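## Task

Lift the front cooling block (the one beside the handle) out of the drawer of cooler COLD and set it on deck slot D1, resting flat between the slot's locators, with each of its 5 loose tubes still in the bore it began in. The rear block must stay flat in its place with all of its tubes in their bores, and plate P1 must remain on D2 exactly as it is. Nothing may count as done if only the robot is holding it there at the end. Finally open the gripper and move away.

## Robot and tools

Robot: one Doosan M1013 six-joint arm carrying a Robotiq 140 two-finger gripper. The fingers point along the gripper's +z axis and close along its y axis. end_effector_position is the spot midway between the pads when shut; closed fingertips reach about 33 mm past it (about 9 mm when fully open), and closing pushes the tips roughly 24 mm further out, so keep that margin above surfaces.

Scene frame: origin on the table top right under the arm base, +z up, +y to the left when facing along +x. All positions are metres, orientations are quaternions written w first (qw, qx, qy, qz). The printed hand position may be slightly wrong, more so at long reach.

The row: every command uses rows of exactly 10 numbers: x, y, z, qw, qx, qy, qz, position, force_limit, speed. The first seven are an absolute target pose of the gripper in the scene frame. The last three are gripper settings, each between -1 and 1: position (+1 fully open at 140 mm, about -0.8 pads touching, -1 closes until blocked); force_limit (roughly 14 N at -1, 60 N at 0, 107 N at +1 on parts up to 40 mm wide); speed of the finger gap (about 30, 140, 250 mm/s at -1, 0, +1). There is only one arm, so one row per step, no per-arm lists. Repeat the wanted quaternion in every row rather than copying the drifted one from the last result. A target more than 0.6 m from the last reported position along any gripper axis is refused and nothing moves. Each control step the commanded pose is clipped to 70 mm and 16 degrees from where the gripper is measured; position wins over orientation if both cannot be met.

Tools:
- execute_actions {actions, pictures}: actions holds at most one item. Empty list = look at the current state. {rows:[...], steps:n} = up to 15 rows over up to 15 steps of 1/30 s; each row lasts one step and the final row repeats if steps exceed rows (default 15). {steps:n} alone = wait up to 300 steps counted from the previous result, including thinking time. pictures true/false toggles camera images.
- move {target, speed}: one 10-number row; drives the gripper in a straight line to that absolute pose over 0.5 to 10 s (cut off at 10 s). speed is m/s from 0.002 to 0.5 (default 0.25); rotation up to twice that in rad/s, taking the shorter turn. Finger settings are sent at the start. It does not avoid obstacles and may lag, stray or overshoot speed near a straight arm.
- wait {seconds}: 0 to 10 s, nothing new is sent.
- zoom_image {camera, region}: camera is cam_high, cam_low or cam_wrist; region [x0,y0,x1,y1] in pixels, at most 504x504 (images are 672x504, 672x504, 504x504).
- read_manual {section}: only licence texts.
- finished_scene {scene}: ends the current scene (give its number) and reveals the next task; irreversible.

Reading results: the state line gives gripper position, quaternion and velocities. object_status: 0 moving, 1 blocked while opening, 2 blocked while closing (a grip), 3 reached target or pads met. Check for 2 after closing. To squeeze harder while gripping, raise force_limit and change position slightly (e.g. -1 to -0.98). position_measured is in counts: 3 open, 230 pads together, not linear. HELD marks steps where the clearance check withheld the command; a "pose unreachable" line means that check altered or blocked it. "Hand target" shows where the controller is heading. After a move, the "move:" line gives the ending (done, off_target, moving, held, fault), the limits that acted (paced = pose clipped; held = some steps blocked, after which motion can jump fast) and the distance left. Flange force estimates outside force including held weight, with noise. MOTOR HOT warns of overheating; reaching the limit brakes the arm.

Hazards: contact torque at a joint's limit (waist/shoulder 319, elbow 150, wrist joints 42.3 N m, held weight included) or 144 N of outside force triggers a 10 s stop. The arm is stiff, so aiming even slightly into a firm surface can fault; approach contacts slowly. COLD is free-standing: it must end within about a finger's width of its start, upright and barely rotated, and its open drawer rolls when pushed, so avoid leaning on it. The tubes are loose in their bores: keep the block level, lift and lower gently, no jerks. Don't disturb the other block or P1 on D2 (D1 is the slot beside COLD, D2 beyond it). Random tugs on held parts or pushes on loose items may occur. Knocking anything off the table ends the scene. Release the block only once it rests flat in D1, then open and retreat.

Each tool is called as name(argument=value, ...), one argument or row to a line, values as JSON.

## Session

execute_actions(
  actions=[],
)

Scene clock: 0.00 s of 6600.00 s.
end_effector_position=(+1.0280, -0.3392, +0.3023) position_measured=3 object_status=3 end_effector_quat_wxyz=(+0.578, +0.814, -0.035, -0.053) end_effector_velocity=(+0.000, -0.000, -0.000) end_effector_angular_velocity=(+0.000, +0.000, -0.000)
Joint positions: [-0.075  1.017  0.819 -1.229  1.55   1.806]
Joint velocities: [-0.  0. -0. -0. -0.  0.]
Flange force (N, the push that the arm receives, along the gripper's own x y z axes): no reading
Hand target: +1.028, -0.339, +0.302; +0.578, +0.814, -0.035, -0.053
camera_calibration (this result's frames):
cam_wrist: T_world_to_cam=[[0.138308, -0.301071, 0.943519, -0.540227], [-0.887305, 0.385533, 0.253089, 0.971983], [-0.439955, -0.872193, -0.213819, 0.407369], [0, 0, 0, 1]] pos_world=[1.11639, -0.182073, 0.350819]

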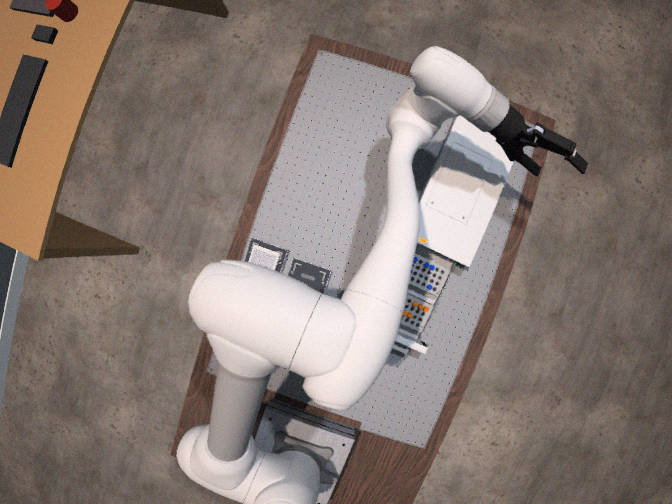

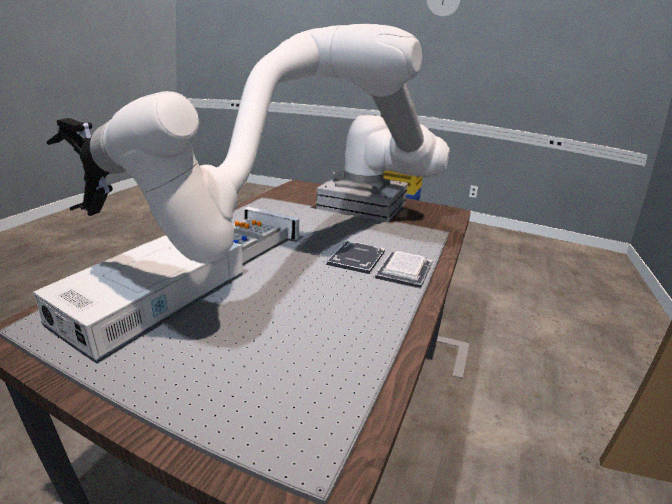

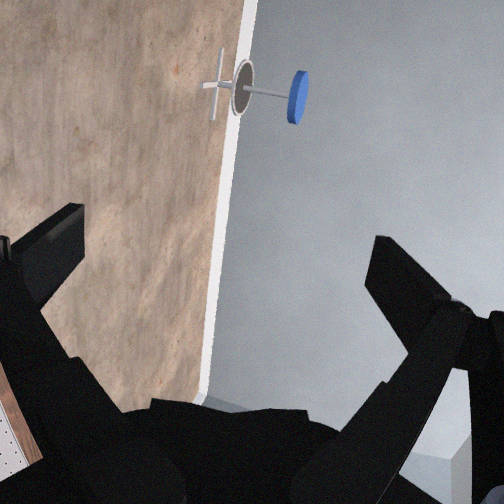

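move(
  target=[0.75,-0.25,0.38,0.2,0.98,0,0,1,0,0],
)

move(
  target=[0.56,-0.16,0.16,0,1,0,0,1,0,0],
)

Scene clock: 9.47 s of 6600.00 s.
end_effector_position=(+0.7503, -0.2503, +0.3803) position_measured=3 object_status=3 end_effector_quat_wxyz=(+0.200, +0.980, -0.001, -0.000) end_effector_velocity=(-0.002, +0.000, +0.001) end_effector_angular_velocity=(+0.004, +0.000, +0.000)
Joint positions: [-0.223  0.346  1.463 -0.411  1.263  1.481]
Joint velocities: [-0.002 -0.003  0.002  0.004  0.001 -0.003]
Flange force (N, the push that the arm receives, along the gripper's own x y z axes): [-2.7 2.4 1.1]
Hand target: +0.750, -0.250, +0.380; +0.200, +0.980, -0.001, -0.000
Off the commanded pose: 0.001 m, 0 deg.
After step 90, 4.33 s passed at rest.
move: done
camera_calibration (this result's frames):
cam_wrist: T_world_to_cam=[[0.127493, -0.894388, 0.428737, -0.493226], [-0.937436, 0.0325348, 0.346634, 0.585276], [-0.323975, -0.446107, -0.834284, 0.635075], [0, 0, 0, 1]] pos_world=[0.817289, -0.176867, 0.53842]

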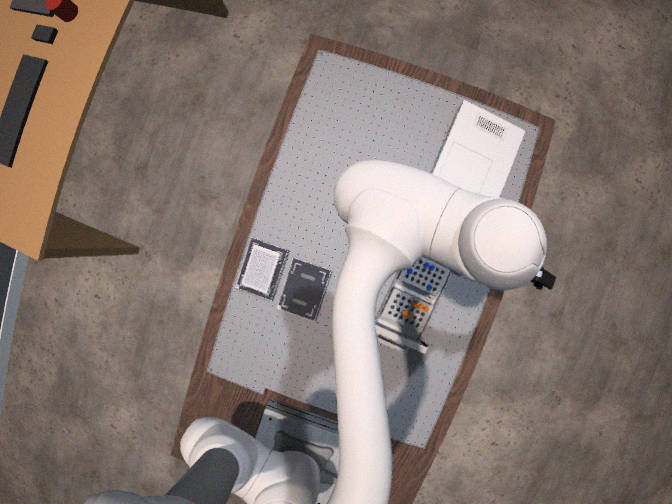

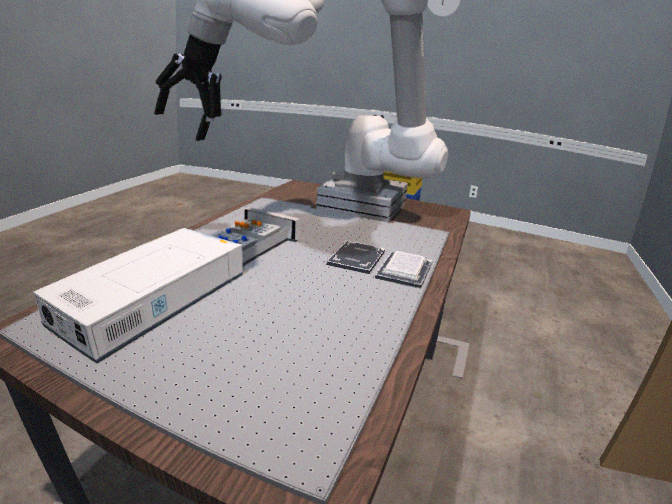

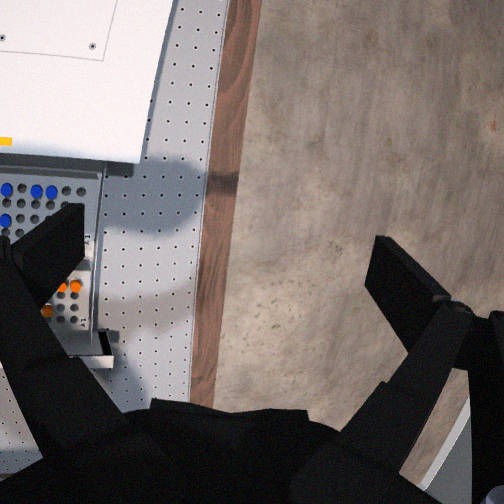

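Scene clock: 11.17 s of 6600.00 s.
end_effector_position=(+0.5600, -0.1602, +0.1601) position_measured=3 object_status=3 end_effector_quat_wxyz=(+0.000, +1.000, -0.000, -0.000) end_effector_velocity=(-0.001, +0.000, -0.002) end_effector_angular_velocity=(+0.002, +0.002, +0.000)
Joint positions: [-0.357  0.228  2.014  0.005  0.89   1.227]
Joint velocities: [-0.001  0.003  0.001  0.002 -0.001 -0.003]
Flange force (N, the push that the arm receives, along the gripper's own x y z axes): [2.8 3.6 4.3]
Hand target: +0.560, -0.160, +0.160; +0.000, +1.000, -0.000, -0.000
Off the commanded pose: 0.000 m, 0 deg.
move: done
camera_calibration (this result's frames):
cam_wrist: T_world_to_cam=[[0.128553, -0.990736, 0.0437703, -0.24839], [-0.937369, -0.106983, 0.331503, 0.460287], [-0.323749, -0.0836446, -0.942438, 0.505125], [0, 0, 0, 1]] pos_world=[0.626924, -0.154595, 0.334335]

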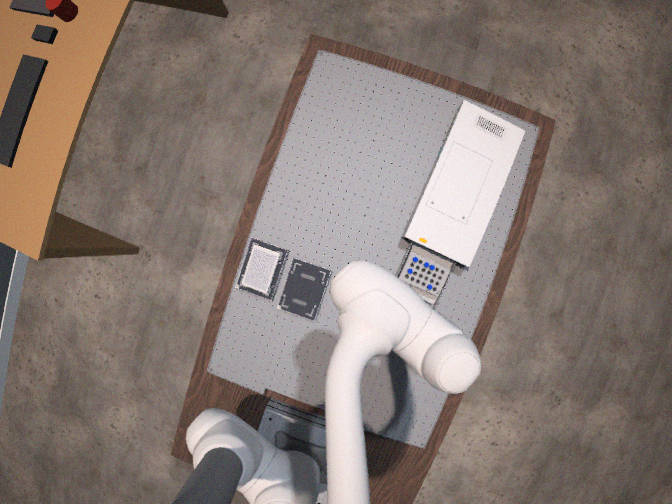

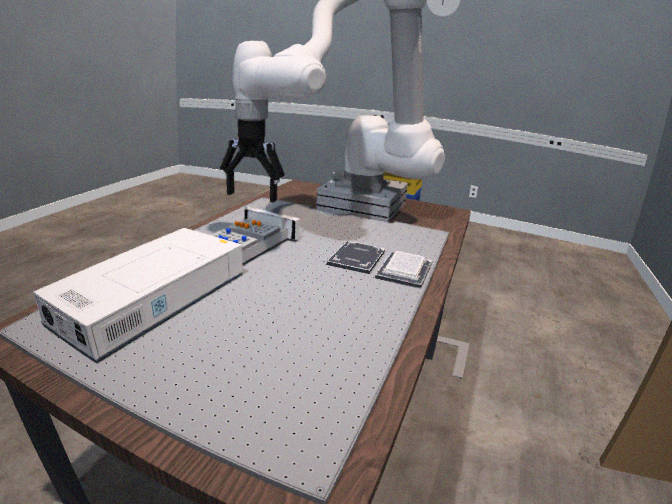

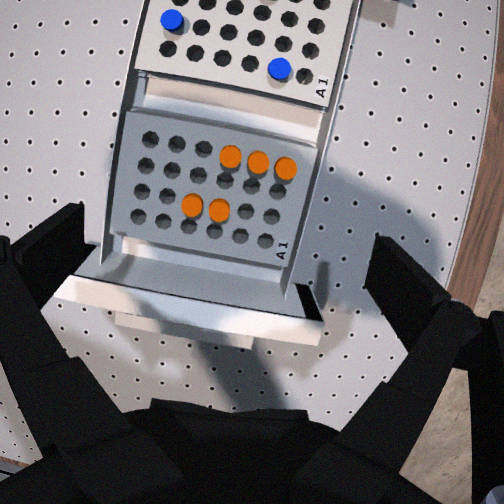

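move(
  target=[0.5705,-0.146,0.095,0,1,-0.044,0,1,0,0],
  speed=0.1,
)

zoom_image(
  camera="cam_low",
  region=[200, 170, 320, 270],
)

Scene clock: 22.37 s of 6600.00 s.
end_effector_position=(+0.5705, -0.1459, +0.0950) position_measured=3 object_status=3 end_effector_quat_wxyz=(-0.000, +0.999, -0.044, +0.000) end_effector_velocity=(+0.001, -0.000, -0.000) end_effector_angular_velocity=(-0.000, -0.001, -0.001)
Joint positions: [-0.328  0.316  2.048  0.007  0.769  1.342]
Joint velocities: [ 0.     0.001 -0.    -0.    -0.001  0.002]
Flange force (N, the push that the arm receives, along the gripper's own x y z axes): [-3.2 3.9 -3.6]
Hand target: +0.571, -0.146, +0.095; -0.000, +0.999, -0.044, +0.000
Off the commanded pose: 0.000 m, 0 deg.
After step 90, 7.13 s passed at rest.
move: done
camera_calibration (this result's frames):
cam_wrist: T_world_to_cam=[[0.0413047, -0.998221, 0.0429858, -0.183916], [-0.943295, -0.024777, 0.33103, 0.508695], [-0.329376, -0.0542214, -0.942641, 0.455913], [0, 0, 0, 1]] pos_world=[0.637613, -0.146265, 0.269275]

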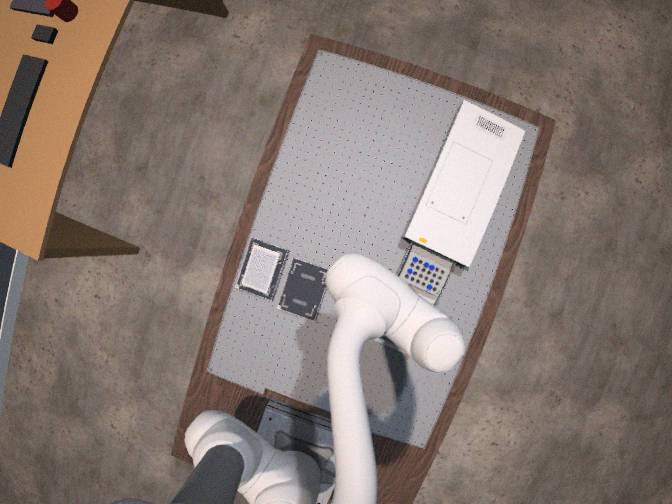

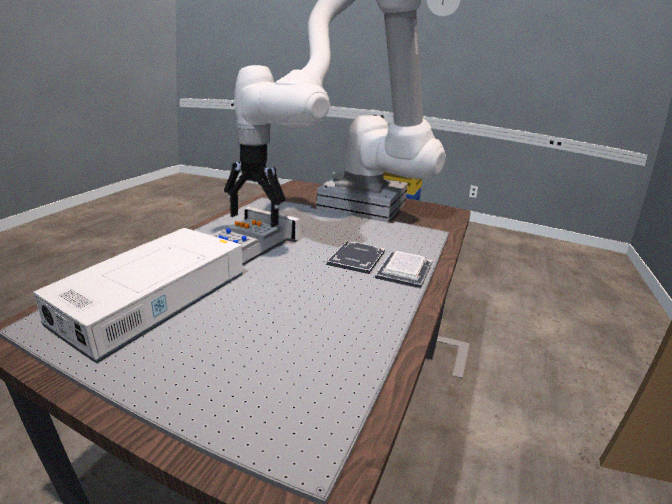

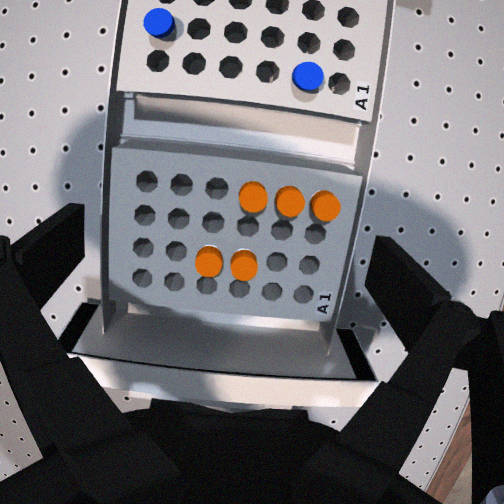

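Region (200, 170, 320, 270) of cam_low's 672x504 image, scaled by 4.200, with more detail than that image has.

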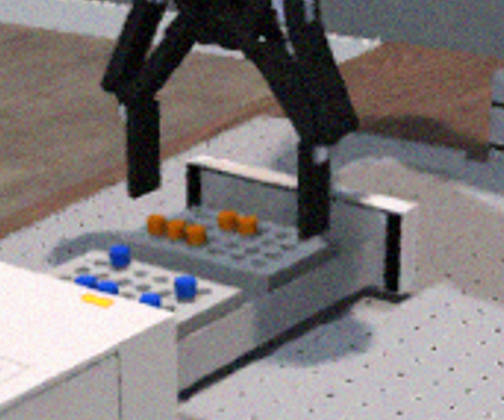

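move(
  target=[0.5718,-0.1455,0.125,0,0.95,0.3,0,1,0,0],
)

move(
  target=[0.5718,-0.1455,0.105,0,0.737,0.676,0,0.34,0,0],
)

Scene clock: 41.90 s of 6600.00 s.
end_effector_position=(+0.5718, -0.1454, +0.1250) position_measured=3 object_status=3 end_effector_quat_wxyz=(+0.000, +0.954, +0.301, -0.000) end_effector_velocity=(+0.000, -0.001, -0.000) end_effector_angular_velocity=(+0.002, -0.000, +0.003)
Joint positions: [-0.327  0.28   2.027  0.006  0.827  0.645]
Joint velocities: [-0.002  0.001 -0.     0.002  0.    -0.007]
Flange force (N, the push that the arm receives, along the gripper's own x y z axes): [-1.5 2.2 0.2]
Hand target: +0.572, -0.146, +0.125; +0.000, +0.954, +0.301, -0.000
Off the commanded pose: 0.000 m, 0 deg.
After step 90, 14.73 s passed at rest.
move: done
camera_calibration (this result's frames):
cam_wrist: T_world_to_cam=[[0.674392, -0.737094, 0.0434516, -0.508934], [-0.705765, -0.626196, 0.331322, 0.276641], [-0.217007, -0.254108, -0.942517, 0.391299], [0, 0, 0, 1]] pos_world=[0.623379, -0.102469, 0.299262]

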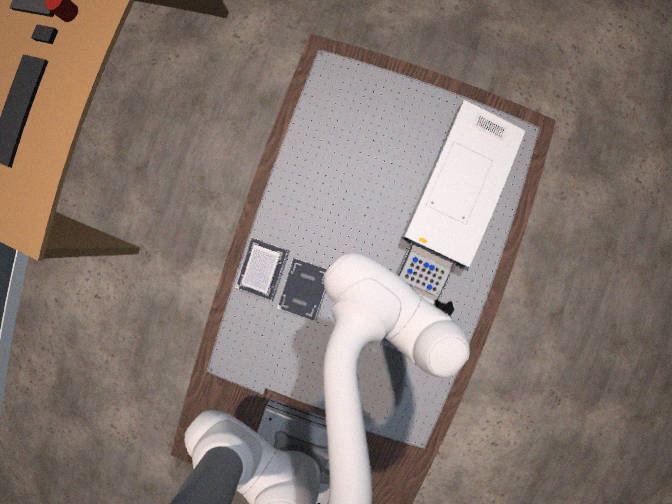

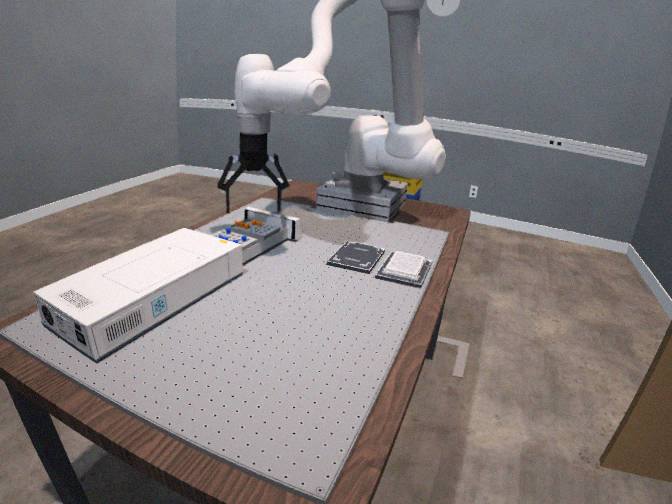

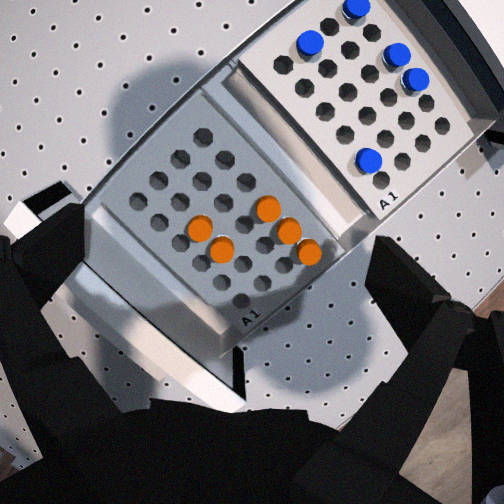

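Scene clock: 44.07 s of 6600.00 s.
end_effector_position=(+0.5718, -0.1454, +0.1050) position_measured=86 object_status=3 end_effector_quat_wxyz=(+0.000, +0.737, +0.676, -0.000) end_effector_velocity=(-0.000, -0.000, +0.000) end_effector_angular_velocity=(+0.002, -0.001, +0.004)
Joint positions: [-0.327  0.305  2.04   0.006  0.788 -0.228]
Joint velocities: [-0.002 -0.     0.     0.002  0.    -0.007]
Flange force (N, the push that the arm receives, along the gripper's own x y z axes): [-4.7 0.4 1.3]
Hand target: +0.572, -0.145, +0.105; -0.000, +0.737, +0.676, +0.000
Off the commanded pose: 0.000 m, 0 deg.
move: done
camera_calibration (this result's frames):
cam_wrist: T_world_to_cam=[[0.998136, 0.042955, 0.0433522, -0.579719], [0.0262005, -0.943166, 0.331287, -0.181359], [0.0551188, -0.329533, -0.942534, 0.20586], [0, 0, 0, 1]] pos_world=[0.572044, -0.0783124, 0.279244]

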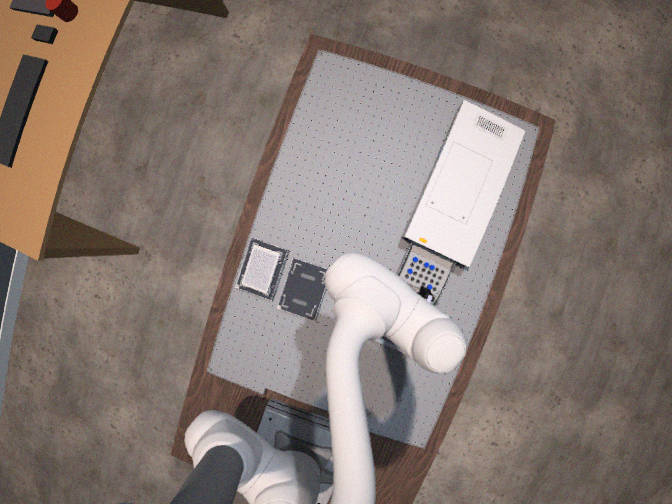

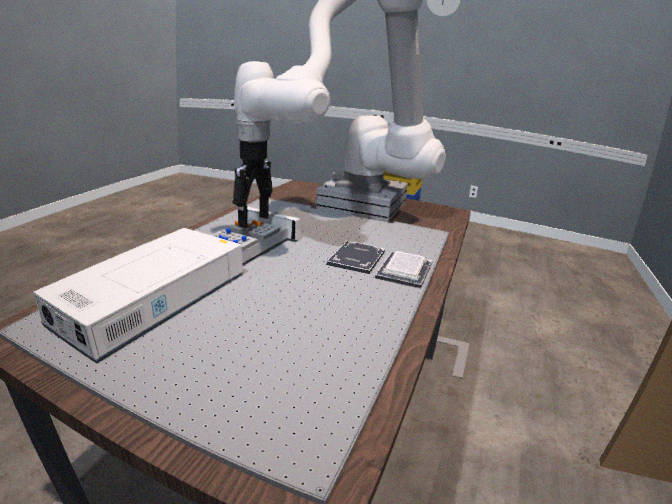

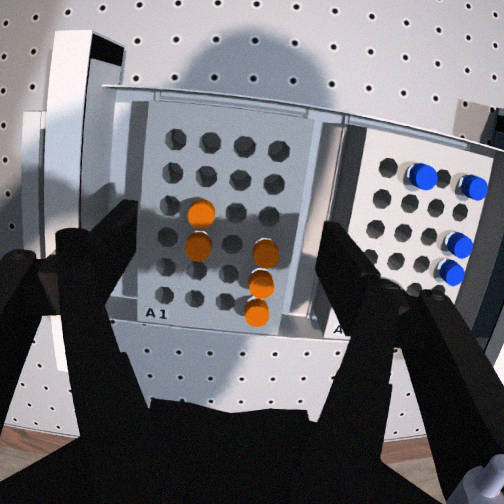

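move(
  target=[0.5642,-0.141,0.102,0,0.737,0.676,0,0.38,0,0],
  speed=0.03,
)

move(
  target=[0.5642,-0.141,0.093,0,0.737,0.676,0,0.38,0,0],
  speed=0.02,
)

Scene clock: 55.30 s of 6600.00 s.
end_effector_position=(+0.5642, -0.1410, +0.1020) position_measured=81 object_status=3 end_effector_quat_wxyz=(-0.000, +0.737, +0.676, +0.000) end_effector_velocity=(-0.001, +0.000, -0.000) end_effector_angular_velocity=(+0.000, +0.000, -0.000)
Joint positions: [-0.323  0.298  2.058  0.006  0.777 -0.225]
Joint velocities: [ 0.    -0.     0.001  0.    -0.001  0.   ]
Flange force (N, the push that the arm receives, along the gripper's own x y z axes): [-2.4 0.4 0.4]
Hand target: +0.564, -0.141, +0.102; -0.000, +0.737, +0.676, +0.000
Off the commanded pose: 0.000 m, 0 deg.
After step 90, 7.50 s passed at rest.
move: done
camera_calibration (this result's frames):
cam_wrist: T_world_to_cam=[[0.998128, 0.0431279, 0.0433726, -0.572198], [0.026363, -0.943197, 0.331187, -0.176105], [0.0551922, -0.329423, -0.942568, 0.204903], [0, 0, 0, 1]] pos_world=[0.564461, -0.0739241, 0.276276]

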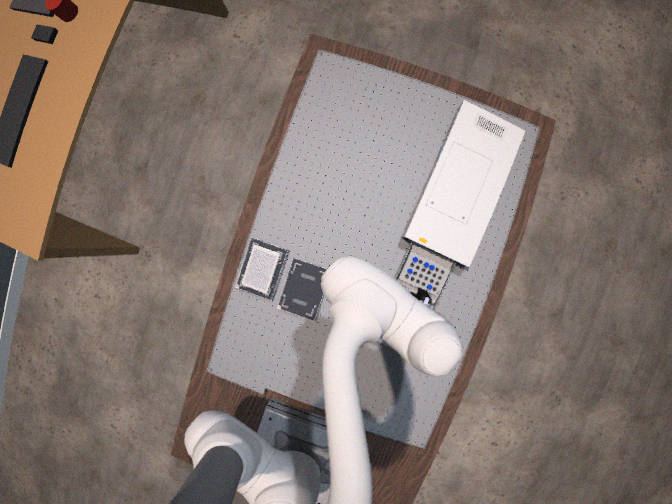

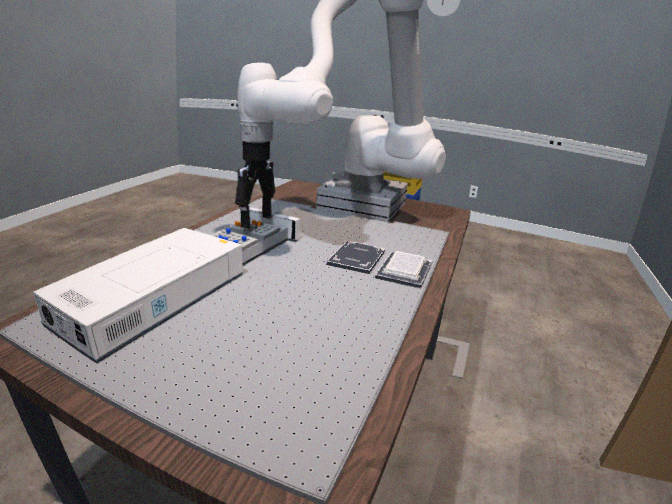

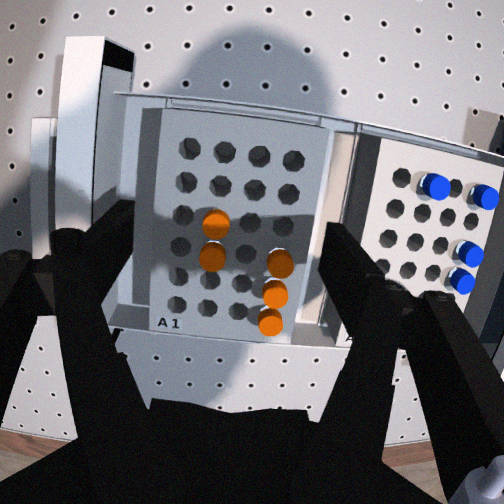

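Scene clock: 56.03 s of 6600.00 s.
end_effector_position=(+0.5642, -0.1410, +0.0931) position_measured=81 object_status=3 end_effector_quat_wxyz=(+0.000, +0.737, +0.676, +0.000) end_effector_velocity=(-0.001, +0.000, -0.002) end_effector_angular_velocity=(+0.001, +0.003, +0.000)
Joint positions: [-0.323  0.309  2.063  0.006  0.76  -0.225]
Joint velocities: [ 0.     0.003  0.001 -0.    -0.     0.   ]
Flange force (N, the push that the arm receives, along the gripper's own x y z axes): [-2.2 1.4 0.4]
Hand target: +0.564, -0.141, +0.093; -0.000, +0.737, +0.676, +0.000
Off the commanded pose: 0.000 m, 0 deg.
move: done
camera_calibration (this result's frames):
cam_wrist: T_world_to_cam=[[0.99813, 0.043065, 0.0433924, -0.571779], [0.0262963, -0.943194, 0.3312, -0.173072], [0.0551906, -0.32944, -0.942562, 0.196465], [0, 0, 0, 1]] pos_world=[0.564418, -0.0738933, 0.267313]

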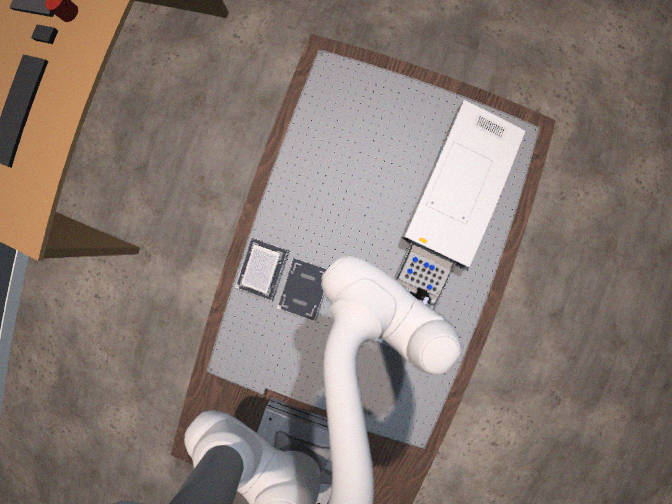

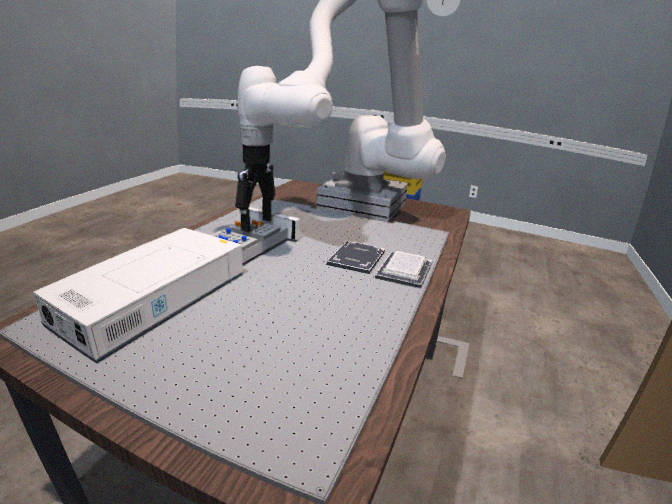

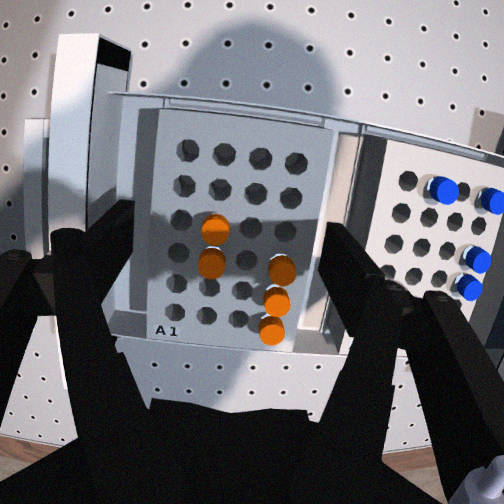

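move(
  target=[0.5668,-0.1415,0.092,0,0.737,0.676,0,0.33,0,-1],
  speed=0.02,
)

move(
  target=[0.5668,-0.1415,0.08,0,0.737,0.676,0,0.33,0,-1],
  speed=0.01,
)

Scene clock: 70.73 s of 6600.00 s.
end_effector_position=(+0.5668, -0.1415, +0.0920) position_measured=87 object_status=3 end_effector_quat_wxyz=(-0.000, +0.737, +0.676, +0.000) end_effector_velocity=(+0.001, -0.000, -0.000) end_effector_angular_velocity=(-0.000, -0.001, -0.002)
Joint positions: [-0.323  0.314  2.059  0.006  0.76  -0.225]
Joint velocities: [ 0.     0.001 -0.001  0.    -0.001  0.002]
Flange force (N, the push that the arm receives, along the gripper's own x y z axes): [-1.7 -1.4 0.5]
Hand target: +0.567, -0.141, +0.092; -0.000, +0.737, +0.676, +0.000
Off the commanded pose: 0.000 m, 0 deg.
After step 90, 11.00 s passed at rest.
move: done
camera_calibration (this result's frames):
cam_wrist: T_world_to_cam=[[0.998121, 0.0432674, 0.0433819, -0.574248], [0.0264914, -0.943191, 0.331194, -0.173369], [0.0552473, -0.329422, -0.942565, 0.195143], [0, 0, 0, 1]] pos_world=[0.56698, -0.074389, 0.266266]

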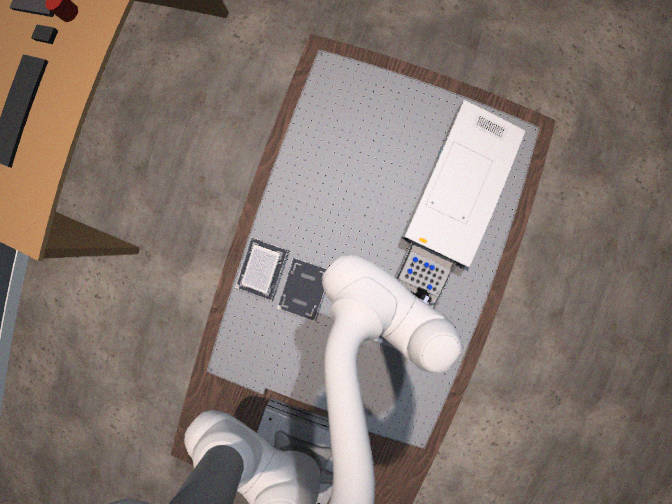

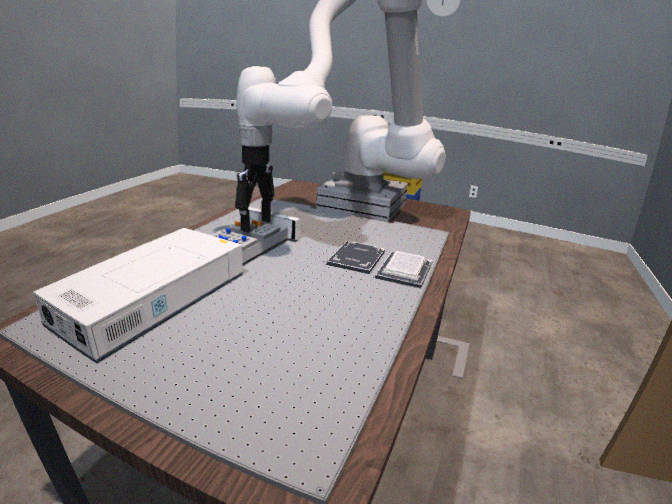

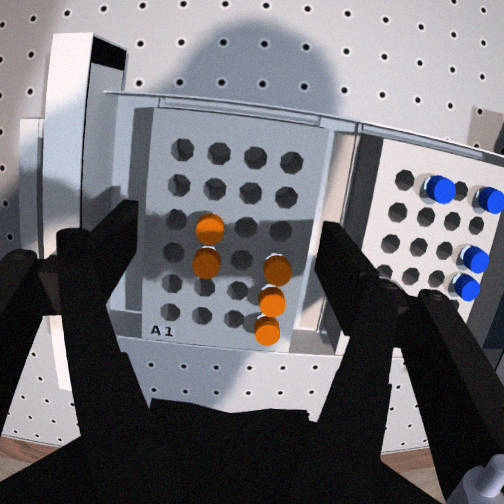

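Scene clock: 72.17 s of 6600.00 s.
end_effector_position=(+0.5668, -0.1415, +0.0800) position_measured=87 object_status=3 end_effector_quat_wxyz=(-0.000, +0.737, +0.676, +0.000) end_effector_velocity=(+0.000, +0.000, -0.000) end_effector_angular_velocity=(-0.000, -0.001, +0.000)
Joint positions: [-0.323  0.33   2.066  0.006  0.737 -0.225]
Joint velocities: [ 0.    -0.     0.001  0.    -0.001  0.   ]
Flange force (N, the push that the arm receives, along the gripper's own x y z axes): [-2.5 0.5 0.8]
Hand target: +0.567, -0.141, +0.080; -0.000, +0.737, +0.676, +0.000
Off the commanded pose: 0.000 m, 0 deg.
move: done
camera_calibration (this result's frames):
cam_wrist: T_world_to_cam=[[0.998128, 0.0431063, 0.043381, -0.573777], [0.0263394, -0.943195, 0.331193, -0.169323], [0.0551933, -0.329431, -0.942565, 0.183888], [0, 0, 0, 1]] pos_world=[0.567014, -0.0743926, 0.254296]

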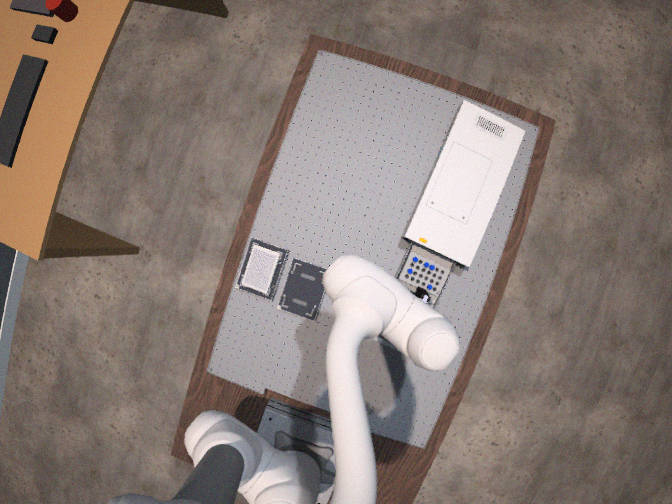

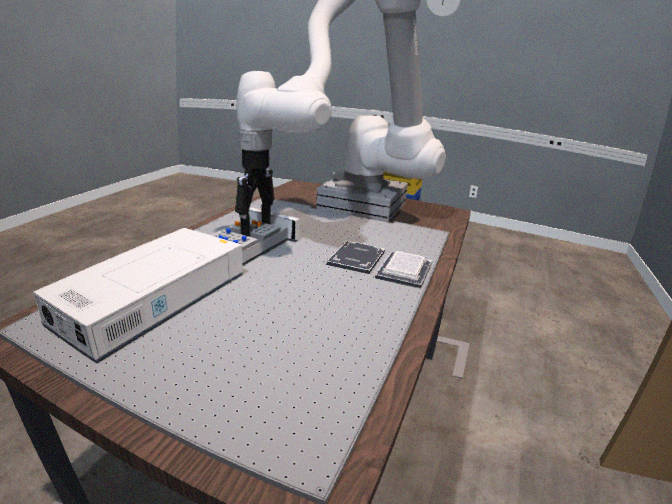

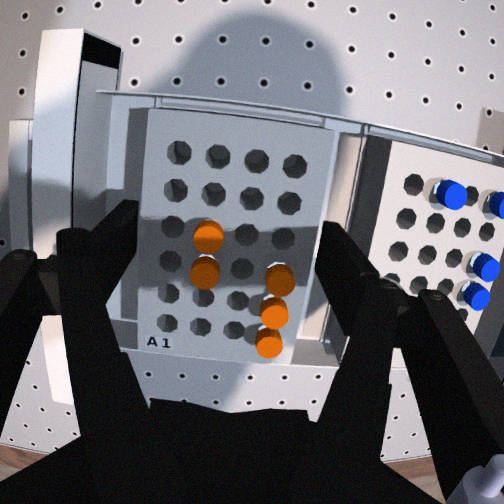

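move(
  target=[0.5668,-0.1415,0.072,0,0.737,0.676,0,0.3,0,-1],
  speed=0.008,
)

execute_actions(
  actions=[
    {"rows":[[0.5668,-0.1415,0.072,0,0.737,0.676,0,-1,0.8,-1]],"steps":15},
  ],
  pictures=false,
)

execute_actions(
  actions=[
    {"steps":10},
  ],
)

Scene clock: 87.33 s of 6600.00 s.
end_effector_position=(+0.5668, -0.1415, +0.0720) position_measured=91 object_status=3 end_effector_quat_wxyz=(-0.000, +0.737, +0.676, +0.000) end_effector_velocity=(+0.000, +0.000, -0.001) end_effector_angular_velocity=(+0.000, +0.000, +0.000)
Joint positions: [-0.323  0.341  2.07   0.007  0.722 -0.225]
Joint velocities: [ 0.     0.002  0.    -0.    -0.002 -0.   ]
Flange force (N, the push that the arm receives, along the gripper's own x y z axes): [-2.9 -0.6 0.5]
Hand target: +0.567, -0.141, +0.072; -0.000, +0.737, +0.676, +0.000
Off the commanded pose: 0.000 m, 0 deg.
After step 90, 10.93 s passed at rest.
move: done
camera_calibration (this result's frames):
cam_wrist: T_world_to_cam=[[0.998127, 0.0431373, 0.0433796, -0.573425], [0.026369, -0.943193, 0.331197, -0.16669], [0.0552023, -0.329433, -0.942564, 0.176336], [0, 0, 0, 1]] pos_world=[0.567012, -0.0743934, 0.24629]

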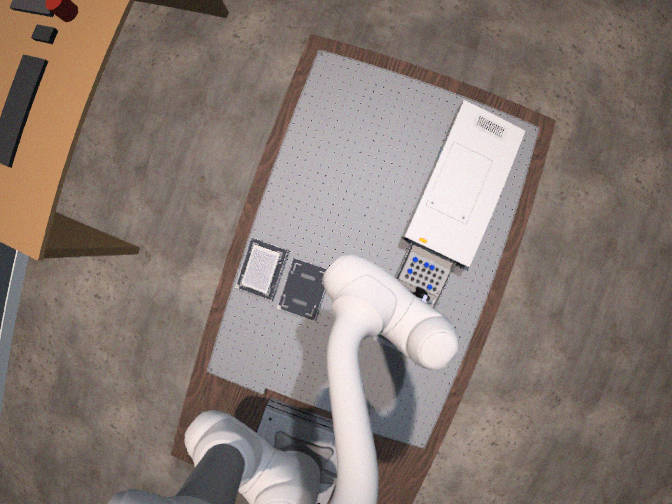

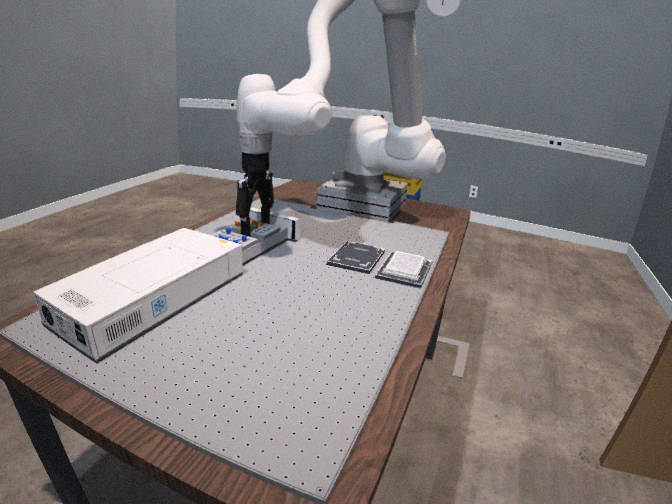

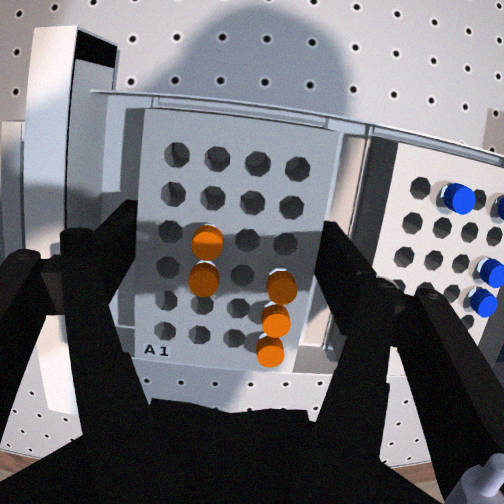

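Scene clock: 87.83 s of 6600.00 s.
end_effector_position=(+0.5668, -0.1415, +0.0720) position_measured=106 object_status=0 end_effector_quat_wxyz=(+0.000, +0.737, +0.676, +0.000) end_effector_velocity=(+0.000, +0.000, -0.000) end_effector_angular_velocity=(-0.000, -0.001, +0.001)
Joint positions: [-0.323  0.341  2.07   0.007  0.721 -0.225]
Joint velocities: [ 0.001 -0.     0.     0.    -0.001 -0.   ]
Flange force (N, the push that the arm receives, along the gripper's own x y z axes): [-2.8 -0.1 -4.6]
Hand target: +0.567, -0.141, +0.072; +0.000, +0.737, +0.676, +0.000
Off the commanded pose: 0.000 m, 0 deg.
Steps of this call (steps 1 to 15: all 15 steps of this action). Readings (end_effector_position | what the end effector reports):
1: (+0.5668, -0.1415, +0.0720) | position_measured=91 object_status=0
2: (+0.5668, -0.1415, +0.0720) | position_measured=92 object_status=0
4: (+0.5668, -0.1415, +0.0720) | position_measured=95 object_status=0
8: (+0.5668, -0.1415, +0.0720) | position_measured=101 object_status=0
15: the state above

Scene clock: 88.17 s of 6600.00 s.
end_effector_position=(+0.5668, -0.1415, +0.0720) position_measured=106 object_status=2 end_effector_quat_wxyz=(-0.000, +0.737, +0.676, +0.000) end_effector_velocity=(-0.000, +0.000, -0.001) end_effector_angular_velocity=(+0.000, +0.001, +0.000)
Joint positions: [-0.323  0.341  2.07   0.007  0.721 -0.225]
Joint velocities: [ 0.     0.001  0.    -0.    -0.     0.   ]
Flange force (N, the push that the arm receives, along the gripper's own x y z axes): [-2.2 2.4 -3.4]
Hand target: +0.567, -0.141, +0.072; +0.000, +0.737, +0.676, +0.000
Off the commanded pose: 0.000 m, 0 deg.
Steps of this call (steps 1 to 10: nothing new was sent). Readings (end_effector_position | what the end effector reports):
1: (+0.5668, -0.1415, +0.0720) | position_measured=106 object_status=0
2: (+0.5668, -0.1415, +0.0720) | position_measured=106 object_status=2
4: (+0.5668, -0.1415, +0.0720) | position_measured=106 object_status=2
8: (+0.5668, -0.1415, +0.0720) | position_measured=106 object_status=2
10: the state above
camera_calibration (this result's frames):
cam_wrist: T_world_to_cam=[[0.998128, 0.0431264, 0.0433553, -0.573404], [0.026368, -0.9432, 0.331176, -0.166659], [0.0551752, -0.329413, -0.942572, 0.176315], [0, 0, 0, 1]] pos_world=[0.566997, -0.0743831, 0.246243]

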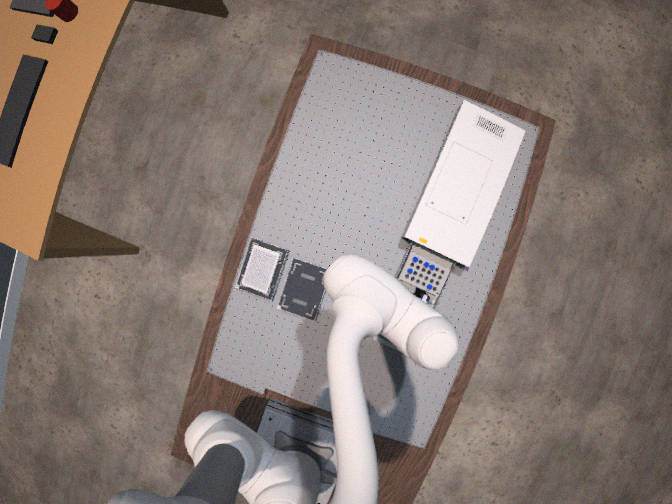

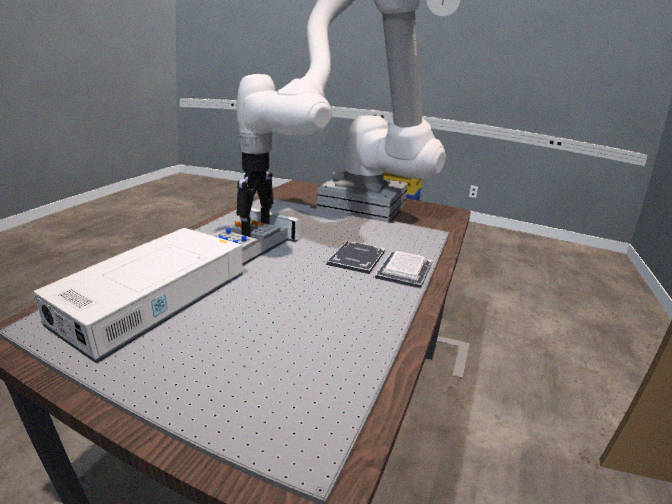

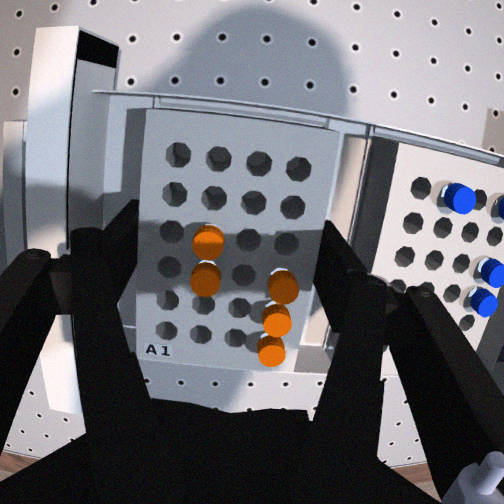

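move(
  target=[0.5668,-0.1415,0.16,0,0.737,0.676,0,-1,0.8,-1],
  speed=0.04,
)

move(
  target=[0.518,0.168,0.12,0,1,0,0,-1,0.8,-1],
  speed=0.2,
)

zoom_image(
  camera="cam_wrist",
  region=[90, 0, 390, 200],
)

Scene clock: 96.97 s of 6600.00 s.
end_effector_position=(+0.5668, -0.1415, +0.1600) position_measured=106 object_status=2 end_effector_quat_wxyz=(+0.000, +0.737, +0.676, -0.000) end_effector_velocity=(+0.000, -0.000, +0.001) end_effector_angular_velocity=(+0.000, +0.000, -0.000)
Joint positions: [-0.323  0.231  2.011  0.005  0.891 -0.224]
Joint velocities: [-0.     0.    -0.001  0.     0.001  0.   ]
Flange force (N, the push that the arm receives, along the gripper's own x y z axes): [-1.8 -1.1 9.4]
Hand target: +0.567, -0.142, +0.160; +0.000, +0.737, +0.676, -0.000
Off the commanded pose: 0.000 m, 0 deg.
After step 90, 3.30 s passed at rest.
move: done
camera_calibration (this result's frames):
cam_wrist: T_world_to_cam=[[0.998134, 0.0430272, 0.0433315, -0.577252], [0.0262751, -0.943161, 0.331295, -0.195824], [0.0551233, -0.329538, -0.942532, 0.259274], [0, 0, 0, 1]] pos_world=[0.567028, -0.0744157, 0.334262]

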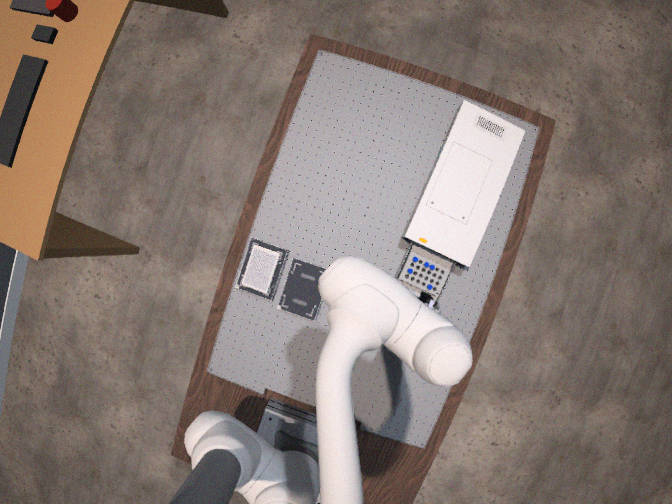

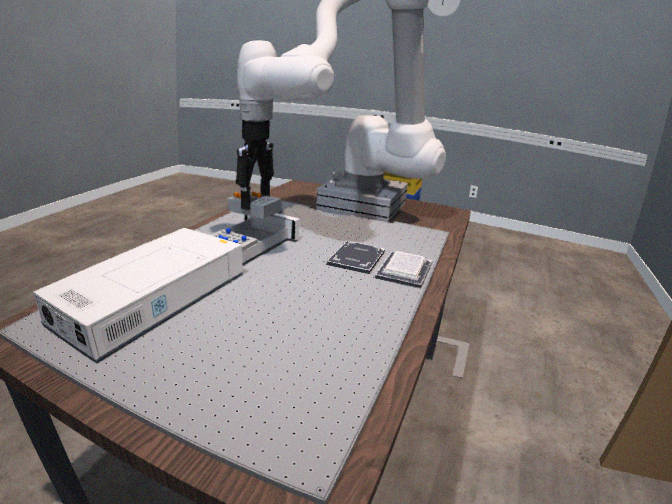

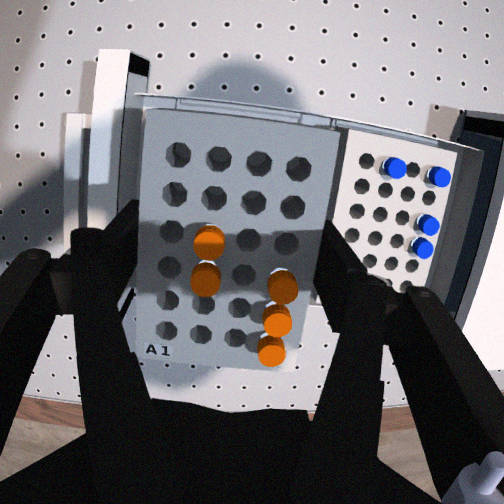

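Scene clock: 101.07 s of 6600.00 s.
end_effector_position=(+0.5182, +0.1687, +0.1200) position_measured=106 object_status=2 end_effector_quat_wxyz=(-0.001, +1.000, +0.000, +0.000) end_effector_velocity=(-0.000, +0.001, -0.000) end_effector_angular_velocity=(-0.002, -0.000, -0.005)
Joint positions: [0.235 0.225 2.115 0.    0.792 1.822]
Joint velocities: [ 0.003  0.001 -0.001 -0.003  0.     0.01 ]
Flange force (N, the push that the arm receives, along the gripper's own x y z axes): [-1.7 1.8 7.8]
Hand target: +0.518, +0.169, +0.120; -0.001, +1.000, +0.000, +0.000
Off the commanded pose: 0.001 m, 0 deg.
move: done
camera_calibration (this result's frames):
cam_wrist: T_world_to_cam=[[0.12934, -0.990701, 0.042213, 0.0843828], [-0.937498, -0.108302, 0.330709, 0.469961], [-0.323063, -0.0823484, -0.942788, 0.48079], [0, 0, 0, 1]] pos_world=[0.584998, 0.174088, 0.294301]

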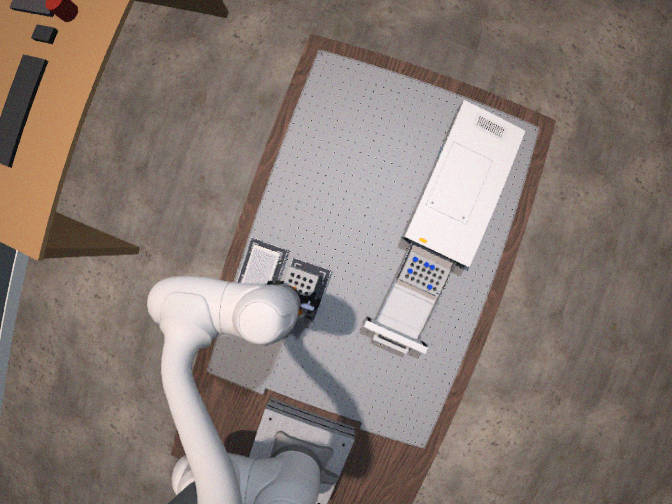

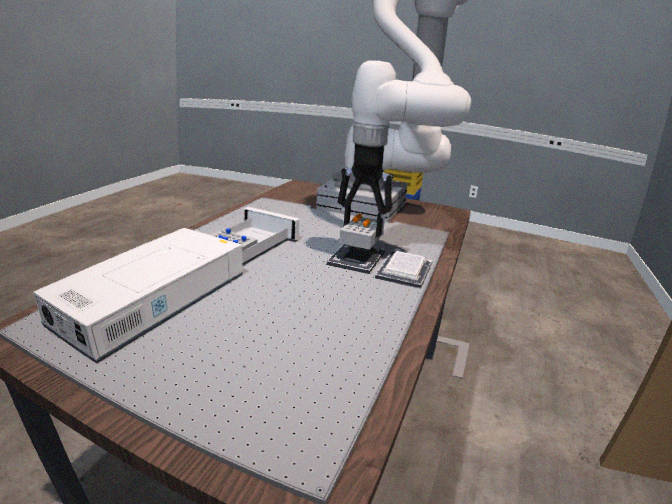

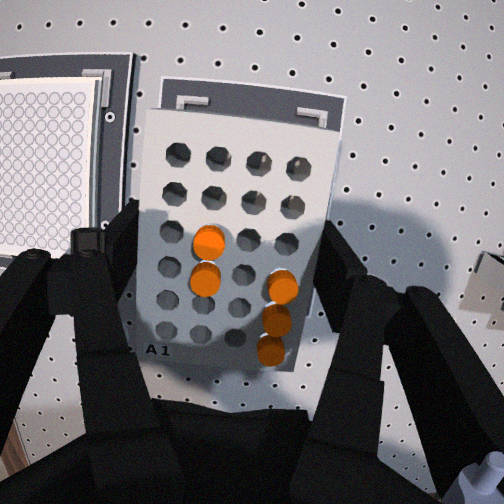

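Region (90, 0, 390, 200) of cam_wrist's 504x504 image, scaled by 1.680, with more detail than that image has.

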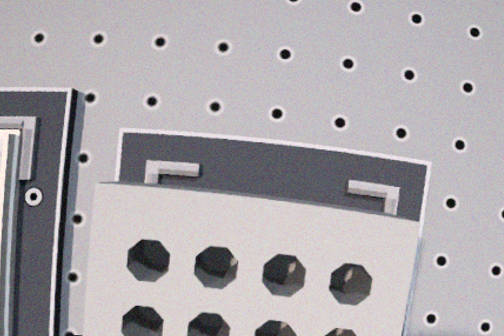

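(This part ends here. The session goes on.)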